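# Swap scanner reel onto label-down pile, place label-up reel

## Task

Take the reel now lying on the scanner's glass and set it on top of the pile of reels that face label-down, keeping the same face upward as before; then take the uppermost reel from the label-up stack and lay it flat on the glass with its label facing down; finish with both grippers released.

## Robot and tools

Robot: two arms, left_arm and right_arm, each a six-joint arm ending in a parallel two-finger gripper with a wrist camera. Bases in the scene frame: left_arm at (+0.024, +0.278, 0) m, quat_wxyz (+0.997, 0, 0, +0.075); right_arm at (+0.003, -0.375, 0) m, quat_wxyz (+0.996, 0, 0, -0.085). The names left and right do not refer to image sides.

Scene frame: origin on the table surface midway between the arms, +x out over the table, +z up, left_arm on the +y side. Gripper frame: fingers point along the gripper's +z, and they close and open along its y. The reported end_effector_position is the spot between the finger pads, roughly 1 cm short of the tips. Joint ranges (rad), base to hand: waist -2.618 to 3.054, shoulder 0.000 to 3.142, elbow 0.000 to 3.142, wrist pitch -1.571 to 1.571, wrist yaw -1.571 to 1.571, wrist roll -2.094 to 2.094.

The 14-number row (used by both motion tools): seven numbers for left_arm, then seven for right_arm, always all 14 even if one arm is idle. Per arm: dx, dy, dz, rx, ry, rz, opening. dx..dz and rx..rz are an offset, not a pose: a shift from the gripper's measured pose, expressed in that gripper's own axes. Each is in [-1, 1]; 1.0 equals 0.6 m for dx/dy/dz and 180 degrees for the rotation, and rx, ry, rz form a single rotation vector. Opening is absolute, not an offset: +1 fully open (0.094 m), -1 closed.

execute_actions(actions): a list of actions run one after another. Each action is a table of up to 15 rows, one row per 1/30 s control step; if fewer rows are given, the last one repeats to fill 15 steps. Every row in an action is measured from the gripper pose at the start of that action, not from the row before; for a call's first action that is the last pose a result reported. An empty list just returns the current state and images.

move(target, speed, blocking): target is one 14-number row, offsets taken from the pose in the latest result showing one. Each gripper travels a straight path to its target; both arms finish together, within 0.5 to 10 s (longer ones are cut off at 10 s). speed is each arm's top path speed in m/s, 0.002 to 0.5, default 0.25; rotation rate up to twice that in rad/s. Openings are sent at the start. Paths ignore obstacles and the other arm, and the gripper can lag, drift, or overshoot the speed, most when the arm is near straight. blocking=false returns after 0.5 s while motion continues; then use wait(0) to check, or stop, before sending any new action or move. The result adds a move: line with the ending (done, off_target, moving, held, fault; naming only one arm means the other finished fine), the limits that acted (paced = clipped pose sent; held = a check blocked some steps, after which the arm may jump faster), and each gripper's distance from its target.

wait(seconds): 0 to 10; lets time pass holding the last commands, returns early if a running move ends. stop(): brakes a running move (needs braking room; fingers keep moving). zoom_image(camera, region): camera is cam_left_wrist or cam_right_wrist (each 504x504); region [x0, y0, x1, y1] in pixels from the top-left, at most 504 by 504. read_manual(section): only "licences"; no motion. finished_scene(scene): ends the current scene, given its number; irreversible; reports success.

Controller behaviour: each control step the commanded pose is clipped to within 70 mm and 16 degrees of the measured pose, then damped IK drives the joints, favouring position over orientation. A distant target can need several actions, and after an action an arm only continues to its last clipped pose. Hand target lines show where the controller is currently steering. Arms usually settle a centimetre or more low; zero offsets let them creep downward. To keep an arm in place, send the correction back to its intended pose in the first call of a reply and zeros afterwards, aiming higher if it still sags. A pose unreachable line means the clearance check altered or blocked that arm's command. FAULT lines mark an arm stopping.

Results: state line per arm with end_effector_position (m) and end_effector_quat_wxyz in the scene frame (printed position may be off, more at long reach); Joint positions, the last being finger opening in metres; joint torques (include gravity, offsets and noise); grip_measured on the opening scale; camera images and any changed calibration. Camera calibration (K, distortion, T_world_to_cam) is given per camera with small errors.

Gripping: commanding a value is roughly matched by grip_measured except near the ends, with per-gripper error around 1 mm. To hold something, command about 0.03 under grip_measured for a firm grip, less for a light one. Pad force limit about 50 to 62 N, lower on parts under 2 mm thick; first contact can spike.

Cautions: keep reels on the table and in the gripper (external tugs and pushes can occur); avoid slamming, fast contact, or aiming far past a surface, since that presses harder; keep the arms from striking or pushing each other. Holding loads warms motors: MOTOR HOT from 75 °C, a 10 s stop at 90 °C, and at 100 °C the arm goes limp and drops. Smooth, low-effort, quick motion is preferred.

Each tool is called after "Call:" as name(argument=value, ...), one argument or row to a line, values as JSON.

## Session

Call:
execute_actions(
  actions=[],
)

Scene clock: 0.00 s.
left_arm: end_effector_position=(+0.4730, +0.3279, +0.3458) grip_measured=+1.000 end_effector_quat_wxyz=(+0.460, -0.223, +0.650, -0.562) | right_arm: end_effector_position=(+0.2796, -0.3546, +0.3392) grip_measured=+1.000 end_effector_quat_wxyz=(+0.453, -0.247, +0.726, -0.454)
Joint positions: left_arm=[ 0.295  1.549  1.094  0.556  0.997 -1.301  0.094] | right_arm=[ 0.85   0.871  0.945 -0.481  1.107 -0.747  0.094]
Joint velocities: left_arm=[-0.017 -0.027 -0.037  0.11   0.007 -0.095  0.   ] | right_arm=[ 0.007  0.007 -0.022 -0.051 -0.007 -0.007  0.   ]
Joint torques (N m, as the arm reports them, + toward a larger angle): no reading
Hand target (left_arm): +0.471, +0.327, +0.354; +0.469, -0.215, +0.649, -0.560
Hand target (right_arm): +0.278, -0.356, +0.342; +0.456, -0.241, +0.727, -0.454

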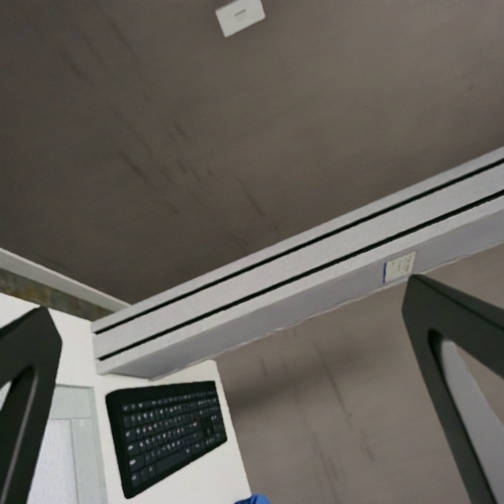

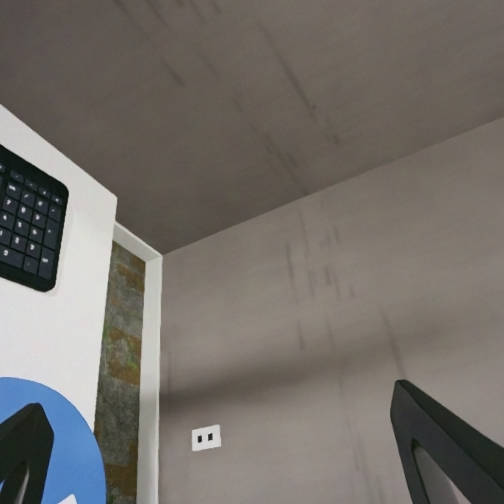

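Call:
move(
  target=[0.337,-0.05,-0.138,-0.406,0.332,0.161,1,0,0,0,-0.319,0.318,0.173,1],
)

Scene clock: 20.43 s.
left_arm: end_effector_position=(+0.3081, +0.1956, +0.2949) grip_measured=+1.000 end_effector_quat_wxyz=(+0.173, -0.009, +0.983, -0.063) | right_arm: end_effector_position=(+0.2786, -0.3535, +0.3366) grip_measured=+1.000 end_effector_quat_wxyz=(+0.265, -0.015, +0.964, -0.000)
Joint positions: left_arm=[-0.421  1.495  1.866 -1.573  0.026 -0.293  0.094] | right_arm=[ 0.272  1.366  1.883 -1.553  0.045  0.059  0.094]
Joint velocities: left_arm=[-0.007 -0.022 -0.027  0.095  0.007  0.007  0.   ] | right_arm=[-0.002 -0.012 -0.002 -0.051 -0.081 -0.051  0.   ]
Joint torques (N m, as the arm reports them, + toward a larger angle): left_arm=[-0.61 -6.18  4.83  0.89 -0.15 -0.1 ] | right_arm=[-0.5  -2.24  8.85  0.9  -0.02  0.05]
Hand target (left_arm): +0.300, +0.197, +0.296; +0.173, -0.010, +0.983, -0.058
Hand target (right_arm): +0.280, -0.354, +0.338; +0.262, -0.009, +0.965, +0.005
Off the commanded pose (left_arm): 0.011 m, 21 deg; orientation clipped at the last step of the last action.
Off the commanded pose (right_arm): 0.003 m, 31 deg; orientation clipped at the last step of the last action.
joint sent to its limit (left arm) — the command would take joint 4 (wrist pitch) past its lower limit, so that joint was sent only as far as its limit.
joint sent to its limit (right arm) — the command would take joint 4 (wrist pitch) past its lower limit, so that joint was sent only as far as its limit.
move: off_target (left_arm, right_arm); limits=paced
camera_calibration (this result's frames):
cam_left_wrist: T_world_to_cam=[[-0.0870949, -0.979008, 0.184277, 0.166035], [-0.962215, 0.130576, 0.238939, 0.223011], [-0.257985, -0.156504, -0.953389, 0.490482], [0, 0, 0, 1]] pos_world=[0.355582, 0.210192, 0.383737]
cam_right_wrist: T_world_to_cam=[[-0.0414401, -0.998001, 0.0477047, -0.368916], [-0.997774, 0.0388392, -0.0542147, 0.352634], [0.0522535, -0.0498451, -0.997389, 0.407328], [0, 0, 0, 1]] pos_world=[0.315277, -0.361572, 0.442982]

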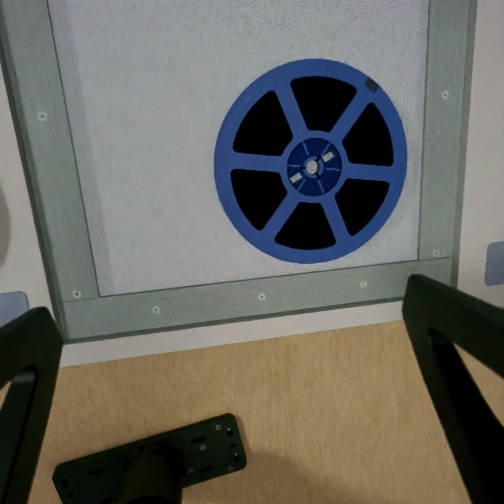

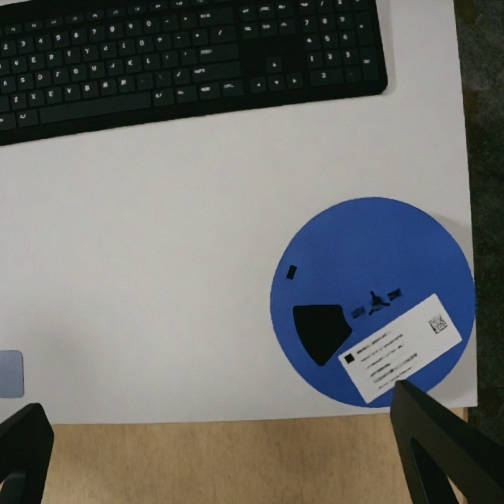

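Call:
move(
  target=[0,0.3,0,0,0,0,1,0,0,0,0,0,0,1],
)

Scene clock: 38.70 s.
left_arm: end_effector_position=(+0.3104, +0.3747, +0.2675) grip_measured=+1.000 end_effector_quat_wxyz=(+0.168, -0.016, +0.984, -0.062) | right_arm: end_effector_position=(+0.2785, -0.3529, +0.3366) grip_measured=+1.000 end_effector_quat_wxyz=(+0.265, -0.015, +0.964, +0.002)
Joint positions: left_arm=[ 0.322  1.558  1.812 -1.571  0.258  0.406  0.094] | right_arm=[ 0.271  1.366  1.883 -1.553  0.041  0.06   0.094]
Joint velocities: left_arm=[-0.017  0.002  0.002  0.022 -0.022  0.066  0.   ] | right_arm=[ 0.012  0.007 -0.007 -0.037 -0.007 -0.066  0.   ]
Joint torques (N m, as the arm reports them, + toward a larger angle): left_arm=[ 0.31 -5.26  9.24  0.66  0.25  0.1 ] | right_arm=[ 0.05 -3.77  6.39  1.03  0.05  0.01]
Hand target (left_arm): +0.311, +0.373, +0.275; +0.179, -0.010, +0.982, -0.066
Hand target (right_arm): +0.279, -0.353, +0.337; +0.265, -0.015, +0.964, -0.000
Off the commanded pose (left_arm): 0.005 m, 1 deg.
Off the commanded pose (right_arm): 0.001 m, 0 deg.
move: done
camera_calibration (this result's frames):
cam_left_wrist: T_world_to_cam=[[-0.0713464, -0.980019, 0.185669, 0.341744], [-0.961387, 0.117166, 0.249011, 0.210453], [-0.265789, -0.160734, -0.950537, 0.496227], [0, 0, 0, 1]] pos_world=[0.358601, 0.390018, 0.355826]
cam_right_wrist: T_world_to_cam=[[-0.0405091, -0.998235, 0.0434215, -0.367216], [-0.997831, 0.0381593, -0.0536422, 0.352143], [0.0518906, -0.0455003, -0.997616, 0.409042], [0, 0, 0, 1]] pos_world=[0.315279, -0.361394, 0.442901]

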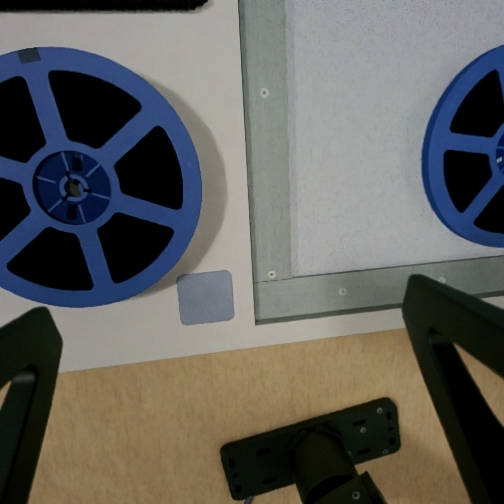

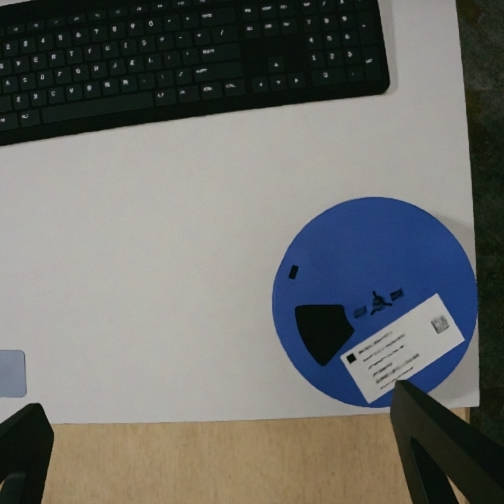

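Call:
zoom_image(
  camera="cam_left_wrist",
  region=[380,30,504,260],
)

Call:
zoom_image(
  camera="cam_left_wrist",
  region=[0,40,250,330],
)

Region (380, 30, 504, 260) of cam_left_wrist's 504x504 image, scaled by 2.191, with more detail than that image has; it fills the left 272 columns of this view, and the rest is white.

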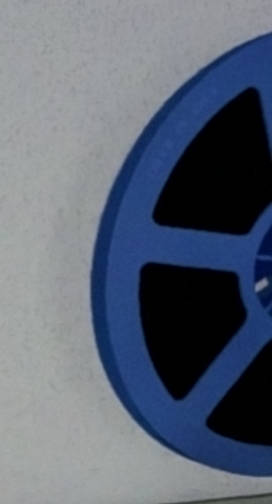

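Region (0, 40, 250, 330) of cam_left_wrist's 504x504 image, scaled by 1.738, with more detail than that image has; it fills the left 434 columns of this view, and the rest is white.

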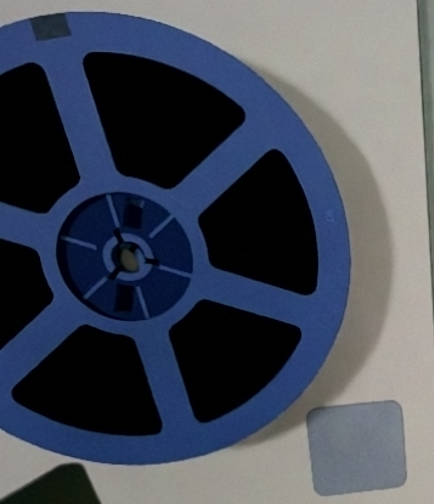

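Call:
move(
  target=[0.072,-0.312,0.315,-0.039,0.106,0.01,1,0,0,0,0,0,0,1],
)

Scene clock: 67.43 s.
left_arm: end_effector_position=(+0.3235, +0.1703, +0.0886) grip_measured=+1.000 end_effector_quat_wxyz=(-0.027, +0.003, +1.000, +0.003) | right_arm: end_effector_position=(+0.2785, -0.3529, +0.3366) grip_measured=+1.000 end_effector_quat_wxyz=(+0.265, -0.015, +0.964, +0.002)
Joint positions: left_arm=[-0.492  1.81   1.417 -1.23   0.013 -0.335  0.094] | right_arm=[ 0.271  1.366  1.883 -1.553  0.041  0.06   0.094]
Joint velocities: left_arm=[ 0.007  0.012 -0.017  0.022 -0.066 -0.022  0.   ] | right_arm=[ 0.002 -0.007 -0.007 -0.037 -0.007  0.037  0.   ]
Joint torques (N m, as the arm reports them, + toward a larger angle): left_arm=[ 0.14 -8.66  8.43  0.33 -0.16 -0.14] | right_arm=[ 0.04 -3.78  6.37  1.03  0.01  0.02]
Hand target (left_arm): +0.333, +0.170, +0.096; -0.004, -0.003, +1.000, +0.002
Hand target (right_arm): +0.279, -0.353, +0.337; +0.265, -0.015, +0.964, +0.002
Off the commanded pose (left_arm): 0.017 m, 3 deg.
Off the commanded pose (right_arm): 0.000 m, 0 deg.
move: off_target (left_arm)
camera_calibration (this result's frames):
cam_left_wrist: T_world_to_cam=[[-0.0597276, -0.994969, 0.0804269, 0.183641], [-0.786525, 0.0965208, 0.609969, 0.206478], [-0.614664, -0.0268257, -0.788333, 0.372482], [0, 0, 0, 1]] pos_world=[0.402319, 0.17278, 0.152925]
cam_right_wrist: T_world_to_cam=[[-0.0405091, -0.998235, 0.0434215, -0.367216], [-0.997831, 0.0381593, -0.0536422, 0.352143], [0.0518906, -0.0455003, -0.997616, 0.409042], [0, 0, 0, 1]] pos_world=[0.315279, -0.361394, 0.442901]

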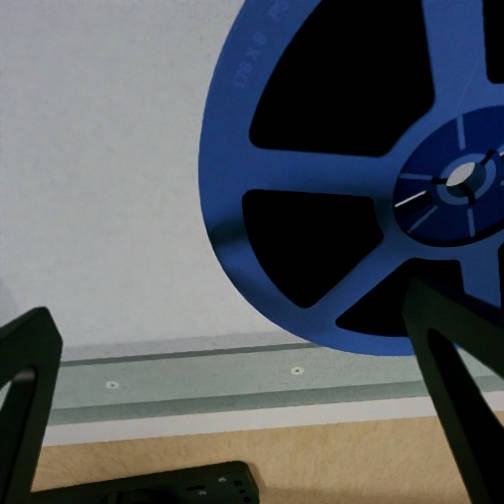

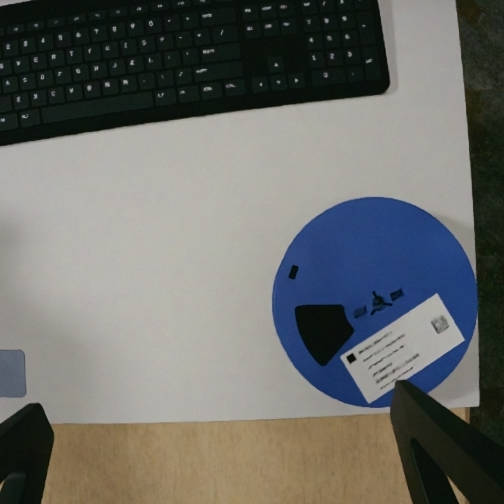

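Call:
move(
  target=[0.04,0,0.03,0,-0.017,-0.156,-0.1,0,0,0,0,0,0,1],
)

Scene clock: 79.73 s.
left_arm: end_effector_position=(+0.2982, +0.1712, +0.0673) grip_measured=-0.098 end_effector_quat_wxyz=(-0.016, -0.238, +0.971, +0.011) | right_arm: end_effector_position=(+0.2785, -0.3529, +0.3366) grip_measured=+1.000 end_effector_quat_wxyz=(+0.265, -0.015, +0.964, +0.002)
Joint positions: left_arm=[-0.525  1.724  1.227 -1.112  0.001 -0.855  0.042] | right_arm=[ 0.271  1.366  1.883 -1.553  0.041  0.06   0.094]
Joint velocities: left_arm=[-0.002 -0.012  0.007 -0.037  0.007 -0.11  -0.002] | right_arm=[-0.012  0.002  0.007  0.007 -0.037 -0.066  0.   ]
Joint torques (N m, as the arm reports them, + toward a larger angle): left_arm=[-0.67 -8.94  5.14  0.37 -0.19 -0.12] | right_arm=[ 0.05 -3.73  6.34  1.04  0.01  0.02]
Hand target (left_arm): +0.299, +0.171, +0.071; +0.000, -0.239, +0.971, +0.009
Hand target (right_arm): +0.279, -0.353, +0.337; +0.265, -0.015, +0.964, +0.002
Off the commanded pose (left_arm): 0.005 m, 2 deg.
Off the commanded pose (right_arm): 0.000 m, 0 deg.
move: done
camera_calibration (this result's frames):
cam_left_wrist: T_world_to_cam=[[0.410696, -0.910027, 0.0563914, 0.0316114], [-0.74952, -0.301748, 0.58921, 0.258017], [-0.519181, -0.284253, -0.80601, 0.357008], [0, 0, 0, 1]] pos_world=[0.365758, 0.208104, 0.133944]
cam_right_wrist: T_world_to_cam=[[-0.0405091, -0.998235, 0.0434215, -0.367216], [-0.997831, 0.0381593, -0.0536422, 0.352143], [0.0518906, -0.0455003, -0.997616, 0.409042], [0, 0, 0, 1]] pos_world=[0.315279, -0.361394, 0.442901]

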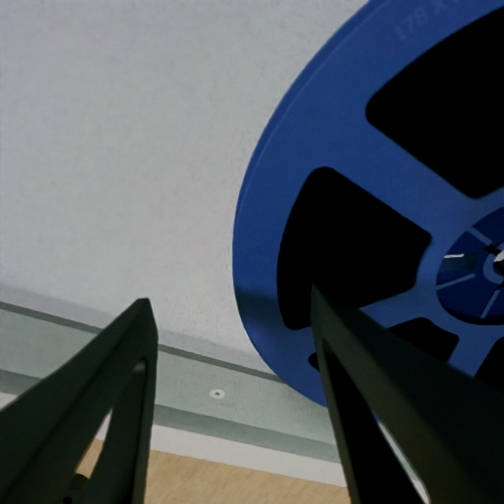

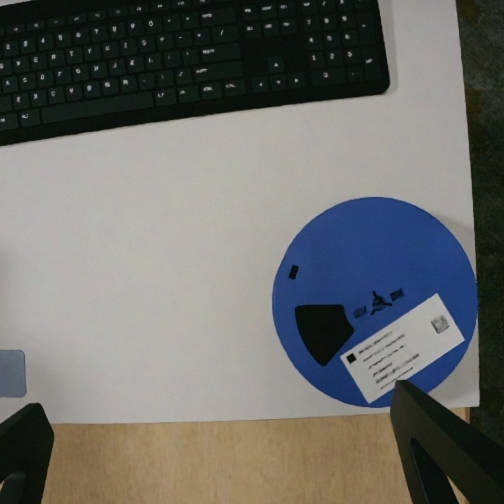

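Call:
move(
  target=[0,0,0.03,0,0,0,-0.1,0,0,0,0,0,0,1],
  speed=0.03,
)

Scene clock: 89.43 s.
left_arm: end_effector_position=(+0.2982, +0.1713, +0.0539) grip_measured=-0.098 end_effector_quat_wxyz=(-0.015, -0.239, +0.971, +0.010) | right_arm: end_effector_position=(+0.2785, -0.3529, +0.3366) grip_measured=+1.000 end_effector_quat_wxyz=(+0.265, -0.015, +0.964, +0.002)
Joint positions: left_arm=[-0.525  1.736  1.186 -1.057 -0.    -0.857  0.042] | right_arm=[ 0.271  1.366  1.883 -1.553  0.041  0.06   0.094]
Joint velocities: left_arm=[-0.012 -0.007 -0.012  0.051 -0.022  0.022 -0.001] | right_arm=[ 0.012 -0.002  0.002 -0.051  0.022 -0.095  0.   ]
Joint torques (N m, as the arm reports them, + toward a larger angle): left_arm=[ 0.1  -6.54  5.2   0.36 -0.04  0.01] | right_arm=[ 0.03 -3.76  6.31  1.04  0.02  0.01]
Hand target (left_arm): +0.298, +0.172, +0.049; -0.016, -0.238, +0.971, +0.011
Hand target (right_arm): +0.279, -0.353, +0.337; +0.265, -0.015, +0.964, +0.002
Off the commanded pose (left_arm): 0.005 m, 0 deg.
Off the commanded pose (right_arm): 0.000 m, 0 deg.
move: done
camera_calibration (this result's frames):
cam_left_wrist: T_world_to_cam=[[0.412979, -0.908945, 0.057157, 0.0315636], [-0.74995, -0.303789, 0.587612, 0.266594], [-0.516743, -0.285536, -0.807122, 0.345757], [0, 0, 0, 1]] pos_world=[0.365564, 0.208404, 0.120611]
cam_right_wrist: T_world_to_cam=[[-0.0405091, -0.998235, 0.0434215, -0.367216], [-0.997831, 0.0381593, -0.0536422, 0.352143], [0.0518906, -0.0455003, -0.997616, 0.409042], [0, 0, 0, 1]] pos_world=[0.315279, -0.361394, 0.442901]

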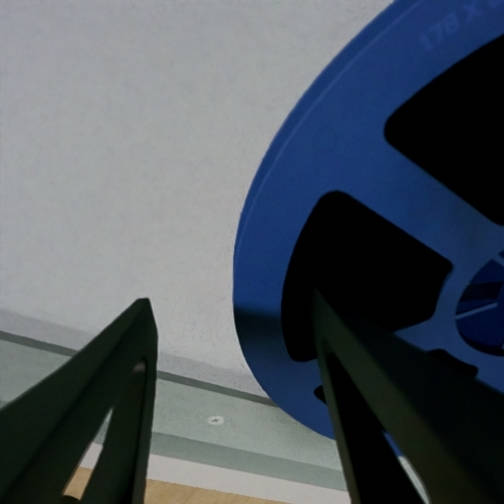

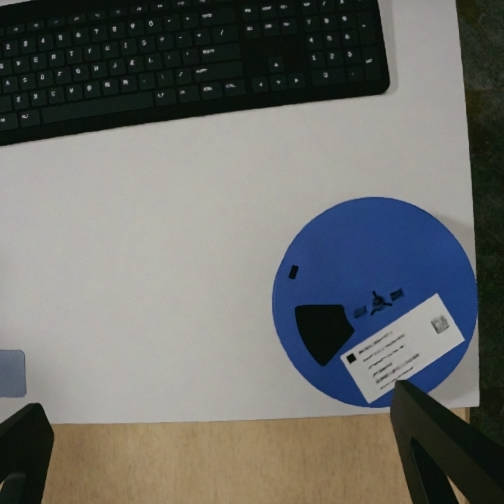

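Continue down until contact.

Call:
move(
  target=[0,0,0.03,0,0,0,-0.1,0,0,0,0,0,0,1],
  speed=0.02,
)

Call:
move(
  target=[0,0,0.025,0,0,0,-0.1,0,0,0,0,0,0,1],
  speed=0.02,
)

Scene clock: 95.53 s.
left_arm: end_effector_position=(+0.3001, +0.1706, +0.0500) grip_measured=-0.098 end_effector_quat_wxyz=(-0.009, -0.239, +0.971, +0.007) | right_arm: end_effector_position=(+0.2785, -0.3529, +0.3366) grip_measured=+1.000 end_effector_quat_wxyz=(+0.265, -0.015, +0.964, +0.002)
Joint positions: left_arm=[-0.525  1.736  1.171 -1.028 -0.    -0.857  0.042] | right_arm=[ 0.271  1.366  1.883 -1.553  0.041  0.06   0.094]
Joint velocities: left_arm=[-0.002 -0.017 -0.007 -0.007  0.022 -0.022 -0.   ] | right_arm=[-0.017  0.002 -0.002  0.007 -0.022  0.037  0.   ]
Joint torques (N m, as the arm reports them, + toward a larger angle): left_arm=[ 0.1  -5.4   2.98  0.69 -0.04 -0.02] | right_arm=[ 0.02 -3.77  6.33  1.05  0.01  0.01]
Hand target (left_arm): +0.297, +0.172, +0.036; -0.015, -0.239, +0.971, +0.011
Hand target (right_arm): +0.279, -0.353, +0.337; +0.265, -0.015, +0.964, +0.002
Off the commanded pose (left_arm): 0.014 m, 1 deg.
Off the commanded pose (right_arm): 0.000 m, 0 deg.
move: off_target (left_arm)
camera_calibration (this result's frames):
cam_left_wrist: T_world_to_cam=[[0.412233, -0.908652, 0.0664478, 0.0300654], [-0.756998, -0.30102, 0.579949, 0.272047], [-0.50697, -0.289375, -0.811938, 0.341367], [0, 0, 0, 1]] pos_world=[0.366608, 0.207994, 0.117397]
cam_right_wrist: T_world_to_cam=[[-0.0405091, -0.998235, 0.0434215, -0.367216], [-0.997831, 0.0381593, -0.0536422, 0.352143], [0.0518906, -0.0455003, -0.997616, 0.409042], [0, 0, 0, 1]] pos_world=[0.315279, -0.361394, 0.442901]

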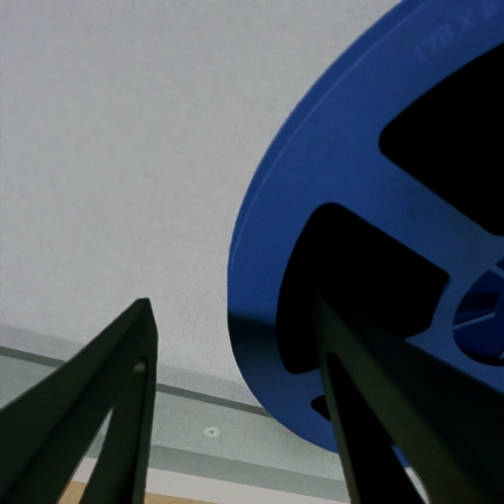

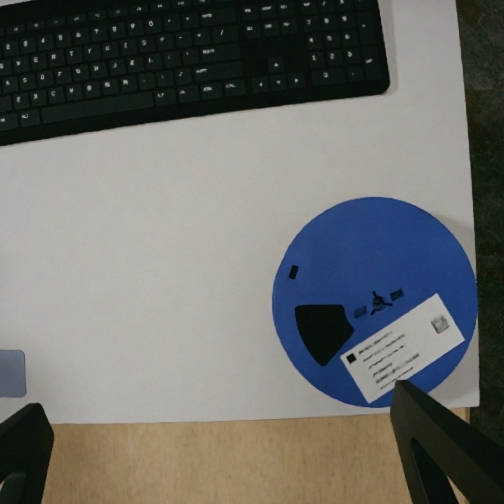

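Scene clock: 96.50 s.
left_arm: end_effector_position=(+0.2999, +0.1707, +0.0496) grip_measured=-0.098 end_effector_quat_wxyz=(-0.009, -0.239, +0.971, +0.007) | right_arm: end_effector_position=(+0.2785, -0.3529, +0.3366) grip_measured=+1.000 end_effector_quat_wxyz=(+0.265, -0.015, +0.964, +0.002)
Joint positions: left_arm=[-0.525  1.736  1.169 -1.026 -0.    -0.857  0.042] | right_arm=[ 0.271  1.366  1.883 -1.553  0.041  0.06   0.094]
Joint velocities: left_arm=[ 0.007  0.007  0.017  0.007  0.022 -0.037  0.   ] | right_arm=[-0.017 -0.012 -0.007  0.007  0.037  0.007  0.   ]
Joint torques (N m, as the arm reports them, + toward a larger angle): left_arm=[ 0.07 -5.56  2.57  0.84 -0.04 -0.02] | right_arm=[ 0.02 -3.77  6.33  1.04  0.01  0.02]
Hand target (left_arm): +0.299, +0.171, +0.036; -0.010, -0.239, +0.971, +0.007
Hand target (right_arm): +0.279, -0.353, +0.337; +0.265, -0.015, +0.964, +0.002
Off the commanded pose (left_arm): 0.015 m, 0 deg.
Off the commanded pose (right_arm): 0.000 m, 0 deg.
move: off_target (left_arm)
camera_calibration (this result's frames):
cam_left_wrist: T_world_to_cam=[[0.412233, -0.908652, 0.0664478, 0.0302061], [-0.756998, -0.30102, 0.579949, 0.27222], [-0.50697, -0.289375, -0.811938, 0.34094], [0, 0, 0, 1]] pos_world=[0.366465, 0.20805, 0.116941]
cam_right_wrist: T_world_to_cam=[[-0.0405091, -0.998235, 0.0434215, -0.367216], [-0.997831, 0.0381593, -0.0536422, 0.352143], [0.0518906, -0.0455003, -0.997616, 0.409042], [0, 0, 0, 1]] pos_world=[0.315279, -0.361394, 0.442901]

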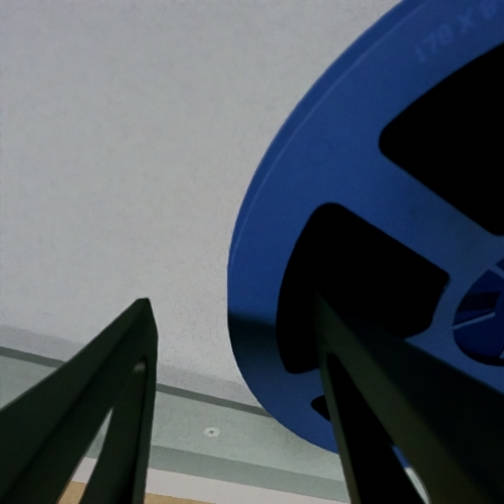

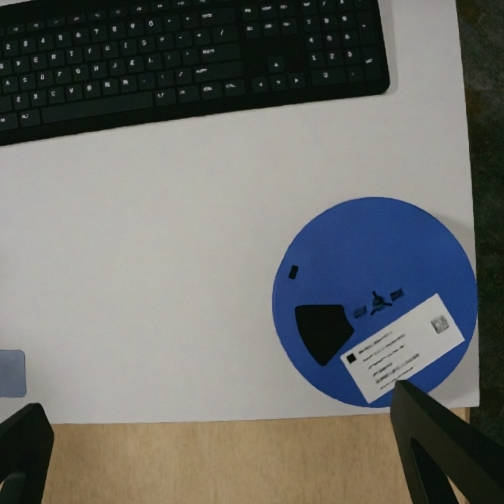

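Call:
move(
  target=[0,0,0,0,0,0,-0.85,0,0,0,0,0,0,1],
)

Scene clock: 101.00 s.
left_arm: end_effector_position=(+0.3005, +0.1690, +0.0497) grip_measured=-0.777 end_effector_quat_wxyz=(-0.009, -0.238, +0.971, +0.002) | right_arm: end_effector_position=(+0.2785, -0.3529, +0.3366) grip_measured=+1.000 end_effector_quat_wxyz=(+0.265, -0.015, +0.964, +0.002)
Joint positions: left_arm=[-0.525  1.735  1.169 -1.022  0.008 -0.856  0.01 ] | right_arm=[ 0.271  1.366  1.883 -1.553  0.041  0.06   0.094]
Joint velocities: left_arm=[ 0.002  0.017 -0.027 -0.007 -0.081 -0.022  0.   ] | right_arm=[-0.017 -0.012 -0.007 -0.037  0.022 -0.095  0.   ]
Joint torques (N m, as the arm reports them, + toward a larger angle): left_arm=[ 0.03 -6.87  6.46  0.21 -0.1  -0.04] | right_arm=[ 0.05 -3.79  6.39  1.04  0.02  0.01]
Hand target (left_arm): +0.300, +0.171, +0.050; -0.010, -0.239, +0.971, +0.007
Hand target (right_arm): +0.279, -0.353, +0.337; +0.265, -0.015, +0.964, +0.002
Off the commanded pose (left_arm): 0.002 m, 1 deg.
Off the commanded pose (right_arm): 0.000 m, 0 deg.
move: done
camera_calibration (this result's frames):
cam_left_wrist: T_world_to_cam=[[0.410486, -0.908727, 0.0756033, 0.028478], [-0.758782, -0.294415, 0.581008, 0.271426], [-0.505719, -0.295862, -0.810379, 0.341557], [0, 0, 0, 1]] pos_world=[0.366995, 0.206844, 0.116936]
cam_right_wrist: T_world_to_cam=[[-0.0405091, -0.998235, 0.0434215, -0.367216], [-0.997831, 0.0381593, -0.0536422, 0.352143], [0.0518906, -0.0455003, -0.997616, 0.409042], [0, 0, 0, 1]] pos_world=[0.315279, -0.361394, 0.442901]

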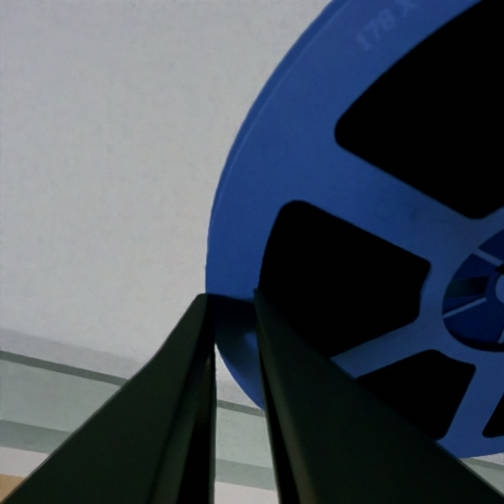

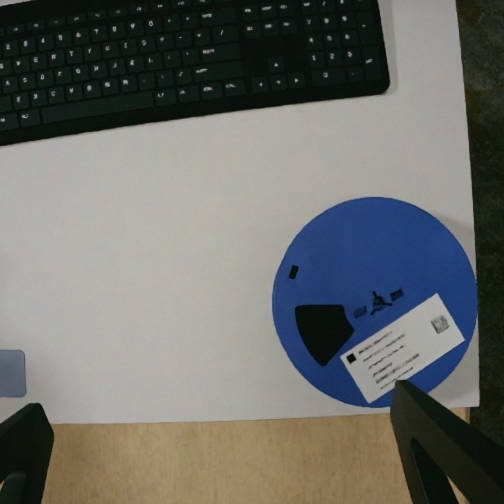

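Gripped rim (~10mm). Lift.

Call:
move(
  target=[0,0,-0.09,0,0,0,-0.85,0,0,0,0,0,0,1],
  speed=0.05,
)

Scene clock: 105.60 s.
left_arm: end_effector_position=(+0.2978, +0.1706, +0.0913) grip_measured=-0.848 end_effector_quat_wxyz=(-0.020, -0.238, +0.971, +0.011) | right_arm: end_effector_position=(+0.2785, -0.3529, +0.3366) grip_measured=+1.000 end_effector_quat_wxyz=(+0.265, -0.015, +0.964, +0.002)
Joint positions: left_arm=[-0.525  1.712  1.311 -1.215  0.005 -0.856  0.007] | right_arm=[ 0.271  1.366  1.883 -1.553  0.041  0.06   0.094]
Joint velocities: left_arm=[ 0.007 -0.007  0.002 -0.022  0.037 -0.037 -0.   ] | right_arm=[ 0.007  0.002 -0.017 -0.022 -0.022 -0.081  0.   ]
Joint torques (N m, as the arm reports them, + toward a larger angle): left_arm=[-0.09 -8.5   9.24  0.03 -0.01 -0.04] | right_arm=[ 0.04 -3.74  6.35  1.04  0.02  0.01]
Hand target (left_arm): +0.300, +0.168, +0.104; -0.009, -0.238, +0.971, +0.002
Hand target (right_arm): +0.279, -0.353, +0.337; +0.265, -0.015, +0.964, +0.002
Off the commanded pose (left_arm): 0.013 m, 2 deg.
Off the commanded pose (right_arm): 0.000 m, 0 deg.
move: off_target (left_arm)
camera_calibration (this result's frames):
cam_left_wrist: T_world_to_cam=[[0.412062, -0.909597, 0.0532822, 0.0296195], [-0.743703, -0.301972, 0.596421, 0.241066], [-0.526413, -0.285389, -0.800901, 0.377824], [0, 0, 0, 1]] pos_world=[0.365968, 0.207564, 0.157245]
cam_right_wrist: T_world_to_cam=[[-0.0405091, -0.998235, 0.0434215, -0.367216], [-0.997831, 0.0381593, -0.0536422, 0.352143], [0.0518906, -0.0455003, -0.997616, 0.409042], [0, 0, 0, 1]] pos_world=[0.315279, -0.361394, 0.442901]

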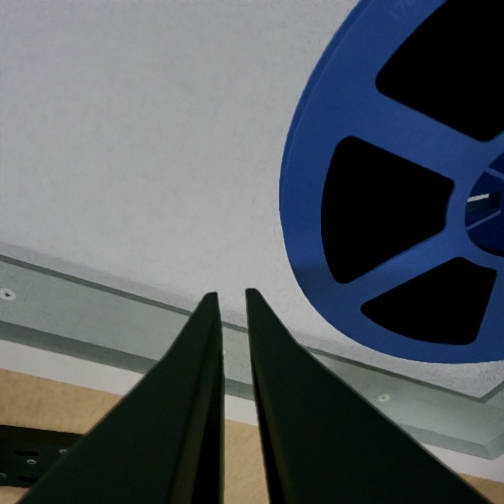

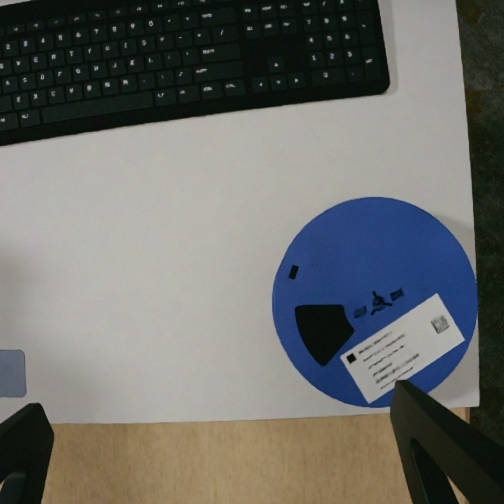

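Call:
move(
  target=[0,-0.062,0.02,0,0,0,1,0,0,0,0,0,0,1],
)

Scene clock: 123.73 s.
left_arm: end_effector_position=(+0.3052, +0.1448, +0.0724) grip_measured=+1.000 end_effector_quat_wxyz=(-0.034, -0.235, +0.971, +0.024) | right_arm: end_effector_position=(+0.2785, -0.3529, +0.3366) grip_measured=+1.000 end_effector_quat_wxyz=(+0.265, -0.015, +0.964, +0.002)
Joint positions: left_arm=[-0.593  1.824  1.367 -1.198  0.005 -0.916  0.094] | right_arm=[ 0.271  1.366  1.883 -1.553  0.041  0.06   0.094]
Joint velocities: left_arm=[-0.002  0.012  0.017 -0.022  0.051 -0.022  0.   ] | right_arm=[-0.012 -0.007 -0.007  0.007  0.007  0.081  0.   ]
Joint torques (N m, as the arm reports them, + toward a larger angle): left_arm=[-0.39 -7.67  9.17  0.23 -0.01 -0.14] | right_arm=[ 0.01 -3.76  6.32  1.03  0.02  0.03]
Hand target (left_arm): +0.314, +0.138, +0.078; -0.021, -0.238, +0.971, +0.012
Hand target (right_arm): +0.279, -0.353, +0.337; +0.265, -0.015, +0.964, +0.002
Off the commanded pose (left_arm): 0.013 m, 2 deg.
Off the commanded pose (right_arm): 0.000 m, 0 deg.
move: off_target (left_arm)
camera_calibration (this result's frames):
cam_left_wrist: T_world_to_cam=[[0.406256, -0.913473, 0.022847, 0.00869255], [-0.726069, -0.307528, 0.61502, 0.244132], [-0.554779, -0.266445, -0.78818, 0.364256], [0, 0, 0, 1]] pos_world=[0.375807, 0.180072, 0.136755]
cam_right_wrist: T_world_to_cam=[[-0.0405091, -0.998235, 0.0434215, -0.367216], [-0.997831, 0.0381593, -0.0536422, 0.352143], [0.0518906, -0.0455003, -0.997616, 0.409042], [0, 0, 0, 1]] pos_world=[0.315279, -0.361394, 0.442901]

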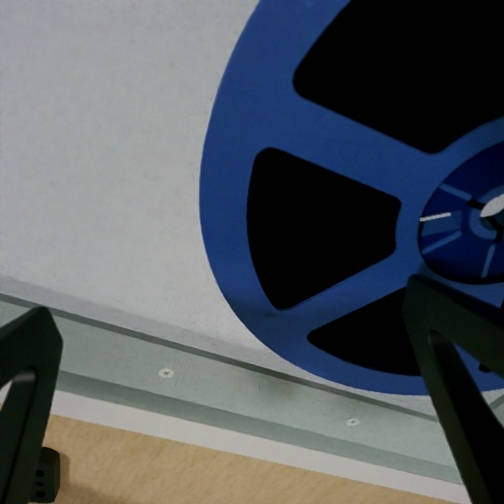

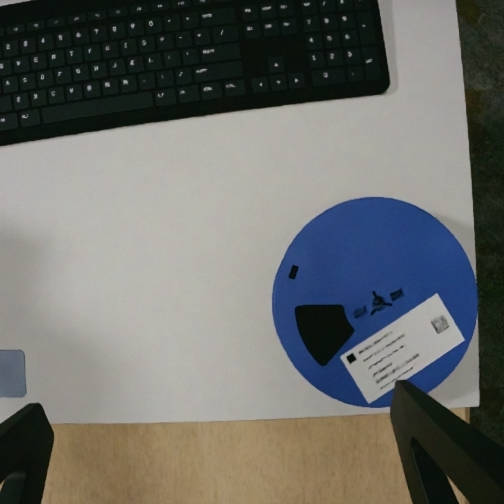

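Call:
move(
  target=[-0.023,-0.028,0.005,0,-0.02,0,1,0,0,0,0,0,0,1],
  speed=0.05,
)

Scene clock: 133.73 s.
left_arm: end_effector_position=(+0.3143, +0.1411, +0.0639) grip_measured=+1.000 end_effector_quat_wxyz=(-0.022, -0.233, +0.972, +0.035) | right_arm: end_effector_position=(+0.2785, -0.3529, +0.3366) grip_measured=+1.000 end_effector_quat_wxyz=(+0.265, -0.015, +0.964, +0.002)
Joint positions: left_arm=[-0.608  1.864  1.383 -1.17  -0.026 -0.929  0.094] | right_arm=[ 0.271  1.366  1.883 -1.553  0.041  0.06   0.094]
Joint velocities: left_arm=[ 0.012 -0.002 -0.012  0.051 -0.022 -0.037  0.   ] | right_arm=[ 0.017 -0.017 -0.017 -0.022  0.022  0.022  0.   ]
Joint torques (N m, as the arm reports them, + toward a larger angle): left_arm=[-0.58 -7.59  9.25  0.28 -0.19 -0.14] | right_arm=[ 0.02 -3.76  6.35  1.03  0.02  0.02]
Hand target (left_arm): +0.325, +0.136, +0.068; -0.004, -0.234, +0.972, +0.031
Hand target (right_arm): +0.279, -0.353, +0.337; +0.265, -0.015, +0.964, +0.002
Off the commanded pose (left_arm): 0.012 m, 2 deg.
Off the commanded pose (right_arm): 0.000 m, 0 deg.
move: off_target (left_arm)
camera_calibration (this result's frames):
cam_left_wrist: T_world_to_cam=[[0.401255, -0.91595, 0.00547838, 0.00487212], [-0.73812, -0.319798, 0.594061, 0.261687], [-0.542378, -0.242413, -0.804402, 0.355289], [0, 0, 0, 1]] pos_world=[0.383902, 0.174277, 0.130311]
cam_right_wrist: T_world_to_cam=[[-0.0405091, -0.998235, 0.0434215, -0.367216], [-0.997831, 0.0381593, -0.0536422, 0.352143], [0.0518906, -0.0455003, -0.997616, 0.409042], [0, 0, 0, 1]] pos_world=[0.315279, -0.361394, 0.442901]

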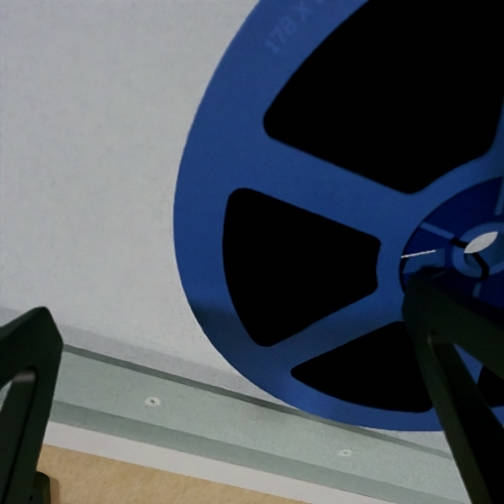

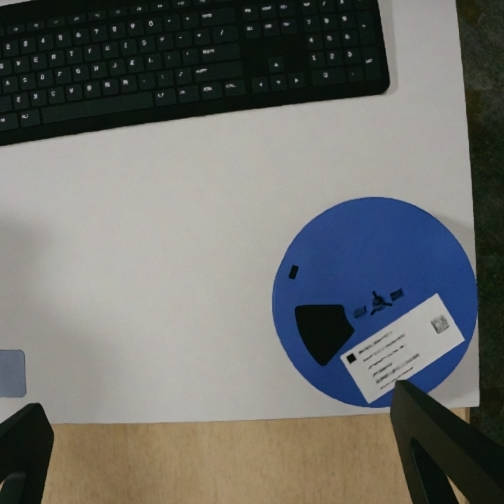

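Call:
move(
  target=[-0.018,-0.034,-0.008,0,-0.015,0,1,0,0,0,0,0,0,1],
  speed=0.05,
)

Scene clock: 145.17 s.
left_arm: end_effector_position=(+0.3266, +0.1302, +0.0624) grip_measured=+1.000 end_effector_quat_wxyz=(-0.012, -0.230, +0.972, +0.039) | right_arm: end_effector_position=(+0.2785, -0.3529, +0.3366) grip_measured=+1.000 end_effector_quat_wxyz=(+0.265, -0.015, +0.964, +0.002)
Joint positions: left_arm=[-0.631  1.913  1.444 -1.171 -0.043 -0.946  0.094] | right_arm=[ 0.271  1.366  1.883 -1.553  0.041  0.06   0.094]
Joint velocities: left_arm=[-0.002  0.022  0.012  0.007  0.007  0.007  0.   ] | right_arm=[-0.002 -0.017 -0.012 -0.051  0.007  0.007  0.   ]
Joint torques (N m, as the arm reports them, + toward a larger angle): left_arm=[-0.5  -8.12  9.31  0.11 -0.2  -0.14] | right_arm=[ 0.03 -3.74  6.33  1.03  0.02  0.01]
Hand target (left_arm): +0.333, +0.127, +0.067; +0.000, -0.232, +0.972, +0.040
Hand target (right_arm): +0.279, -0.353, +0.337; +0.265, -0.015, +0.964, +0.002
Off the commanded pose (left_arm): 0.008 m, 1 deg.
Off the commanded pose (right_arm): 0.000 m, 0 deg.
move: done
camera_calibration (this result's frames):
cam_left_wrist: T_world_to_cam=[[0.395386, -0.918512, 0.00217199, -0.00757464], [-0.750999, -0.321914, 0.576517, 0.273732], [-0.528839, -0.229578, -0.817082, 0.352842], [0, 0, 0, 1]] pos_world=[0.395164, 0.162165, 0.130506]
cam_right_wrist: T_world_to_cam=[[-0.0405091, -0.998235, 0.0434215, -0.367216], [-0.997831, 0.0381593, -0.0536422, 0.352143], [0.0518906, -0.0455003, -0.997616, 0.409042], [0, 0, 0, 1]] pos_world=[0.315279, -0.361394, 0.442901]

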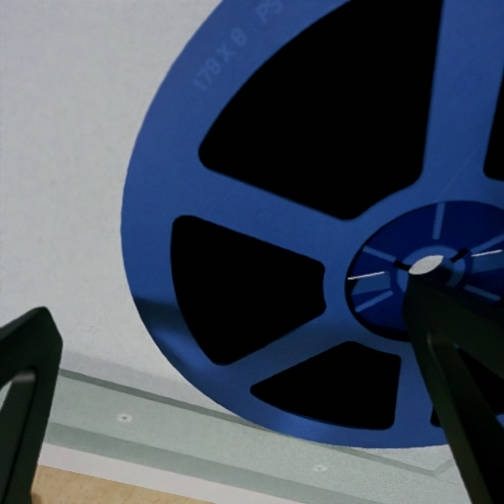

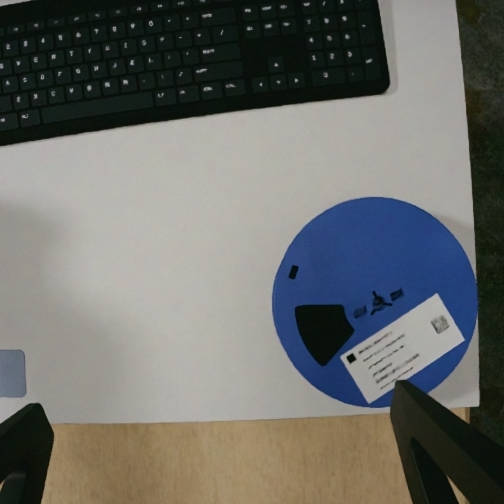

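Call:
move(
  target=[0.004,-0.013,0.008,0,0,0,1,0,0,0,0,0,0,1],
  speed=0.02,
)

Scene clock: 151.33 s.
left_arm: end_effector_position=(+0.3244, +0.1282, +0.0567) grip_measured=+1.000 end_effector_quat_wxyz=(-0.018, -0.228, +0.972, +0.046) | right_arm: end_effector_position=(+0.2785, -0.3529, +0.3366) grip_measured=+1.000 end_effector_quat_wxyz=(+0.265, -0.015, +0.964, +0.002)
Joint positions: left_arm=[-0.64   1.931  1.444 -1.171 -0.045 -0.953  0.094] | right_arm=[ 0.271  1.366  1.883 -1.553  0.041  0.06   0.094]
Joint velocities: left_arm=[-0.017  0.002 -0.017 -0.022  0.007  0.007  0.   ] | right_arm=[-0.017 -0.007 -0.007 -0.007  0.022  0.022  0.   ]
Joint torques (N m, as the arm reports them, + toward a larger angle): left_arm=[-0.54 -8.46  7.25  0.26 -0.04 -0.14] | right_arm=[ 0.   -3.77  6.36  1.03  0.02  0.02]
Hand target (left_arm): +0.328, +0.123, +0.057; -0.012, -0.230, +0.972, +0.039
Hand target (right_arm): +0.279, -0.353, +0.337; +0.265, -0.015, +0.964, +0.002
Off the commanded pose (left_arm): 0.007 m, 1 deg.
Off the commanded pose (right_arm): 0.000 m, 0 deg.
move: done
camera_calibration (this result's frames):
cam_left_wrist: T_world_to_cam=[[0.392691, -0.919578, -0.0130563, -0.00673116], [-0.74353, -0.325804, 0.583965, 0.272324], [-0.541255, -0.21961, -0.811674, 0.34902], [0, 0, 0, 1]] pos_world=[0.394033, 0.159183, 0.124174]
cam_right_wrist: T_world_to_cam=[[-0.0405091, -0.998235, 0.0434215, -0.367216], [-0.997831, 0.0381593, -0.0536422, 0.352143], [0.0518906, -0.0455003, -0.997616, 0.409042], [0, 0, 0, 1]] pos_world=[0.315279, -0.361394, 0.442901]

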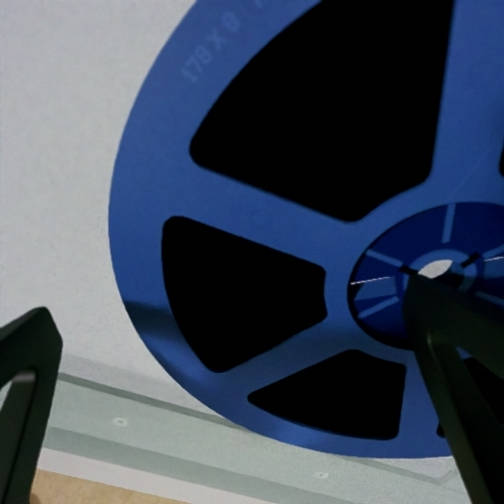

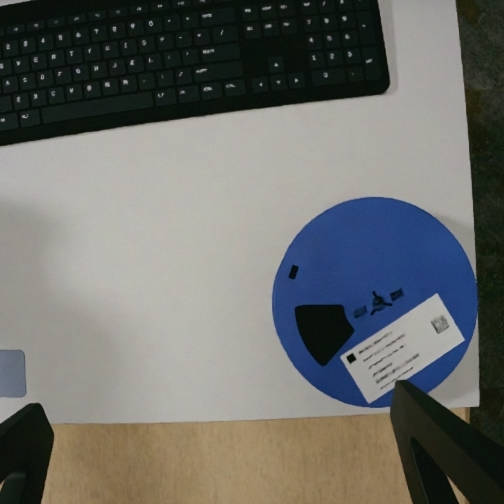

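Call:
move(
  target=[0,-0.004,0.03,0,0,0,1,0,0,0,0,0,0,1],
  speed=0.015,
)

Scene clock: 157.97 s.
left_arm: end_effector_position=(+0.3263, +0.1270, +0.0523) grip_measured=+1.000 end_effector_quat_wxyz=(-0.013, -0.229, +0.973, +0.041) | right_arm: end_effector_position=(+0.2785, -0.3529, +0.3366) grip_measured=+1.000 end_effector_quat_wxyz=(+0.265, -0.015, +0.964, +0.002)
Joint positions: left_arm=[-0.64   1.932  1.428 -1.141 -0.045 -0.953  0.094] | right_arm=[ 0.271  1.366  1.883 -1.553  0.041  0.06   0.094]
Joint velocities: left_arm=[ 0.002  0.022  0.027 -0.051  0.022 -0.007  0.   ] | right_arm=[-0.012 -0.002  0.017  0.051 -0.037 -0.037  0.   ]
Joint torques (N m, as the arm reports them, + toward a larger angle): left_arm=[-0.03 -7.26  3.43  0.53 -0.06 -0.03] | right_arm=[ 0.06 -3.77  6.34  1.04  0.    0.  ]
Hand target (left_arm): +0.324, +0.128, +0.039; -0.018, -0.228, +0.972, +0.046
Hand target (right_arm): +0.279, -0.353, +0.337; +0.265, -0.015, +0.964, +0.002
Off the commanded pose (left_arm): 0.014 m, 1 deg.
Off the commanded pose (right_arm): 0.000 m, 0 deg.
move: off_target (left_arm)
camera_calibration (this result's frames):
cam_left_wrist: T_world_to_cam=[[0.393157, -0.919466, -0.00301559, -0.0092651], [-0.749764, -0.322488, 0.577802, 0.277925], [-0.532242, -0.224906, -0.816171, 0.344202], [0, 0, 0, 1]] pos_world=[0.39522, 0.158522, 0.120314]
cam_right_wrist: T_world_to_cam=[[-0.0405091, -0.998235, 0.0434215, -0.367216], [-0.997831, 0.0381593, -0.0536422, 0.352143], [0.0518906, -0.0455003, -0.997616, 0.409042], [0, 0, 0, 1]] pos_world=[0.315279, -0.361394, 0.442901]

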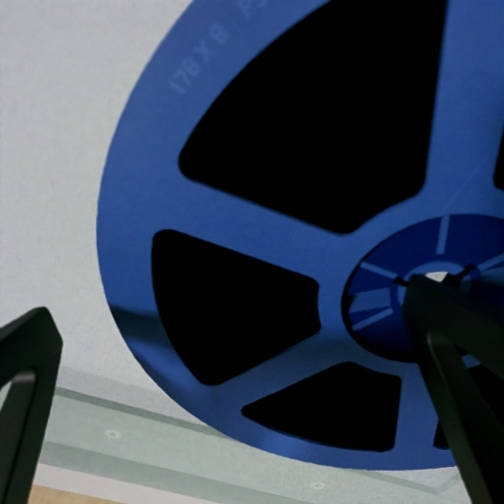

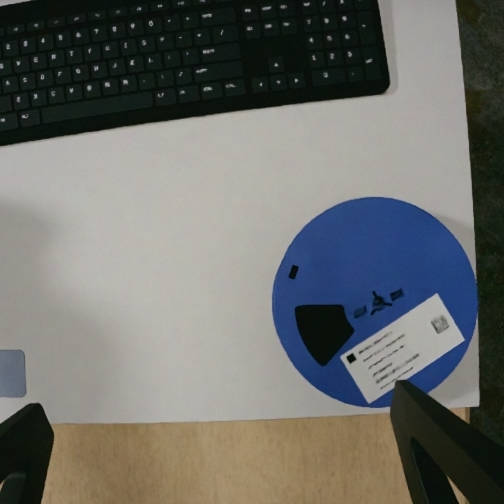

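Call:
move(
  target=[0,0,0.02,0,0,0,0.6,0,0,0,0,0,0,1],
  speed=0.015,
)

Scene clock: 163.70 s.
left_arm: end_effector_position=(+0.3282, +0.1256, +0.0512) grip_measured=+0.602 end_effector_quat_wxyz=(-0.010, -0.229, +0.973, +0.037) | right_arm: end_effector_position=(+0.2785, -0.3529, +0.3366) grip_measured=+1.000 end_effector_quat_wxyz=(+0.265, -0.015, +0.964, +0.002)
Joint positions: left_arm=[-0.64   1.932  1.424 -1.127 -0.043 -0.953  0.075] | right_arm=[ 0.271  1.366  1.883 -1.553  0.041  0.06   0.094]
Joint velocities: left_arm=[ 0.002  0.017 -0.007 -0.037  0.007  0.022  0.   ] | right_arm=[-0.012 -0.012 -0.002  0.066 -0.066  0.066  0.   ]
Joint torques (N m, as the arm reports them, + toward a larger angle): left_arm=[ 0.17 -8.03  3.26  0.49 -0.09  0.  ] | right_arm=[ 0.03 -3.77  6.32  1.05  0.    0.03]
Hand target (left_arm): +0.326, +0.128, +0.041; -0.013, -0.229, +0.972, +0.042
Hand target (right_arm): +0.279, -0.353, +0.337; +0.265, -0.015, +0.964, +0.002
Off the commanded pose (left_arm): 0.011 m, 1 deg.
Off the commanded pose (right_arm): 0.000 m, 0 deg.
move: off_target (left_arm)
camera_calibration (this result's frames):
cam_left_wrist: T_world_to_cam=[[0.393263, -0.919403, 0.00650112, -0.0118768], [-0.754633, -0.31873, 0.573533, 0.280927], [-0.525236, -0.230455, -0.819157, 0.342549], [0, 0, 0, 1]] pos_world=[0.396587, 0.157563, 0.119558]
cam_right_wrist: T_world_to_cam=[[-0.0405091, -0.998235, 0.0434215, -0.367216], [-0.997831, 0.0381593, -0.0536422, 0.352143], [0.0518906, -0.0455003, -0.997616, 0.409042], [0, 0, 0, 1]] pos_world=[0.315279, -0.361394, 0.442901]

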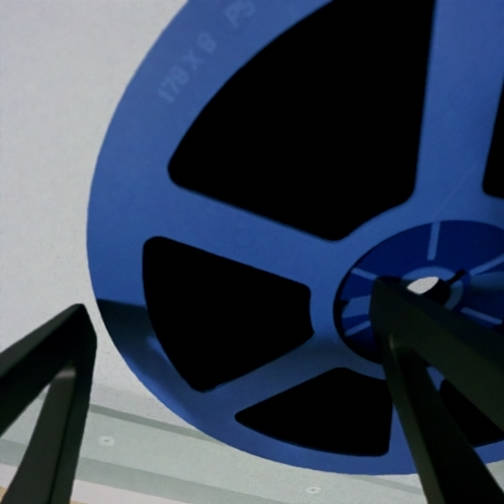

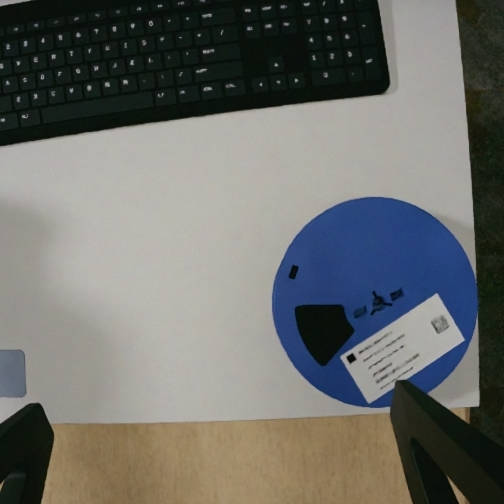

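Call:
move(
  target=[0,0,0.01,0,0,0,-0.2,0,0,0,0,0,0,1],
  speed=0.015,
)

Scene clock: 168.93 s.
left_arm: end_effector_position=(+0.3298, +0.1243, +0.0509) grip_measured=-0.198 end_effector_quat_wxyz=(-0.008, -0.229, +0.973, +0.034) | right_arm: end_effector_position=(+0.2785, -0.3529, +0.3366) grip_measured=+1.000 end_effector_quat_wxyz=(+0.265, -0.015, +0.964, +0.002)
Joint positions: left_arm=[-0.64   1.932  1.424 -1.119 -0.04  -0.953  0.038] | right_arm=[ 0.271  1.366  1.883 -1.553  0.041  0.06   0.094]
Joint velocities: left_arm=[ 0.002  0.002 -0.007  0.051  0.022  0.007 -0.001] | right_arm=[-0.007  0.012 -0.012 -0.007 -0.022 -0.007  0.   ]
Joint torques (N m, as the arm reports them, + toward a larger angle): left_arm=[ 0.1  -8.46  4.72  0.32 -0.09 -0.02] | right_arm=[ 0.01 -3.72  6.34  1.05  0.01  0.02]
Hand target (left_arm): +0.328, +0.126, +0.045; -0.010, -0.229, +0.973, +0.037
Hand target (right_arm): +0.279, -0.353, +0.337; +0.265, -0.015, +0.964, +0.002
Off the commanded pose (left_arm): 0.006 m, 0 deg.
Off the commanded pose (right_arm): 0.000 m, 0 deg.
move: done
camera_calibration (this result's frames):
cam_left_wrist: T_world_to_cam=[[0.393354, -0.919279, 0.0141173, -0.0141336], [-0.75772, -0.315451, 0.571272, 0.282512], [-0.520705, -0.235409, -0.820639, 0.342013], [0, 0, 0, 1]] pos_world=[0.397713, 0.156639, 0.119477]
cam_right_wrist: T_world_to_cam=[[-0.0405091, -0.998235, 0.0434215, -0.367216], [-0.997831, 0.0381593, -0.0536422, 0.352143], [0.0518906, -0.0455003, -0.997616, 0.409042], [0, 0, 0, 1]] pos_world=[0.315279, -0.361394, 0.442901]

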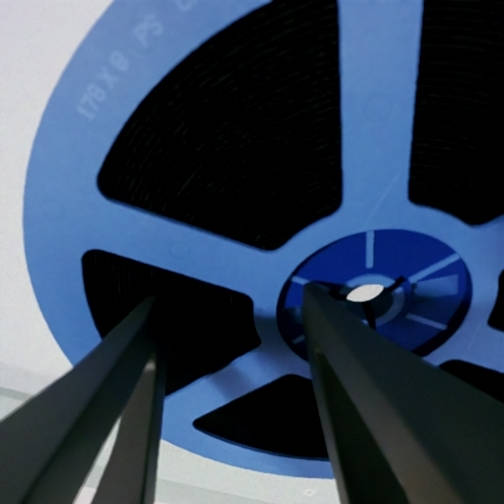

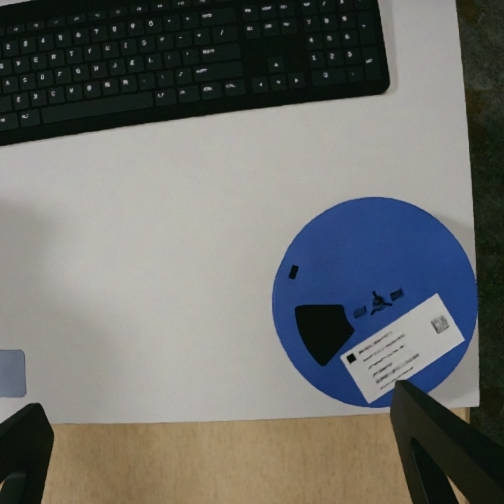

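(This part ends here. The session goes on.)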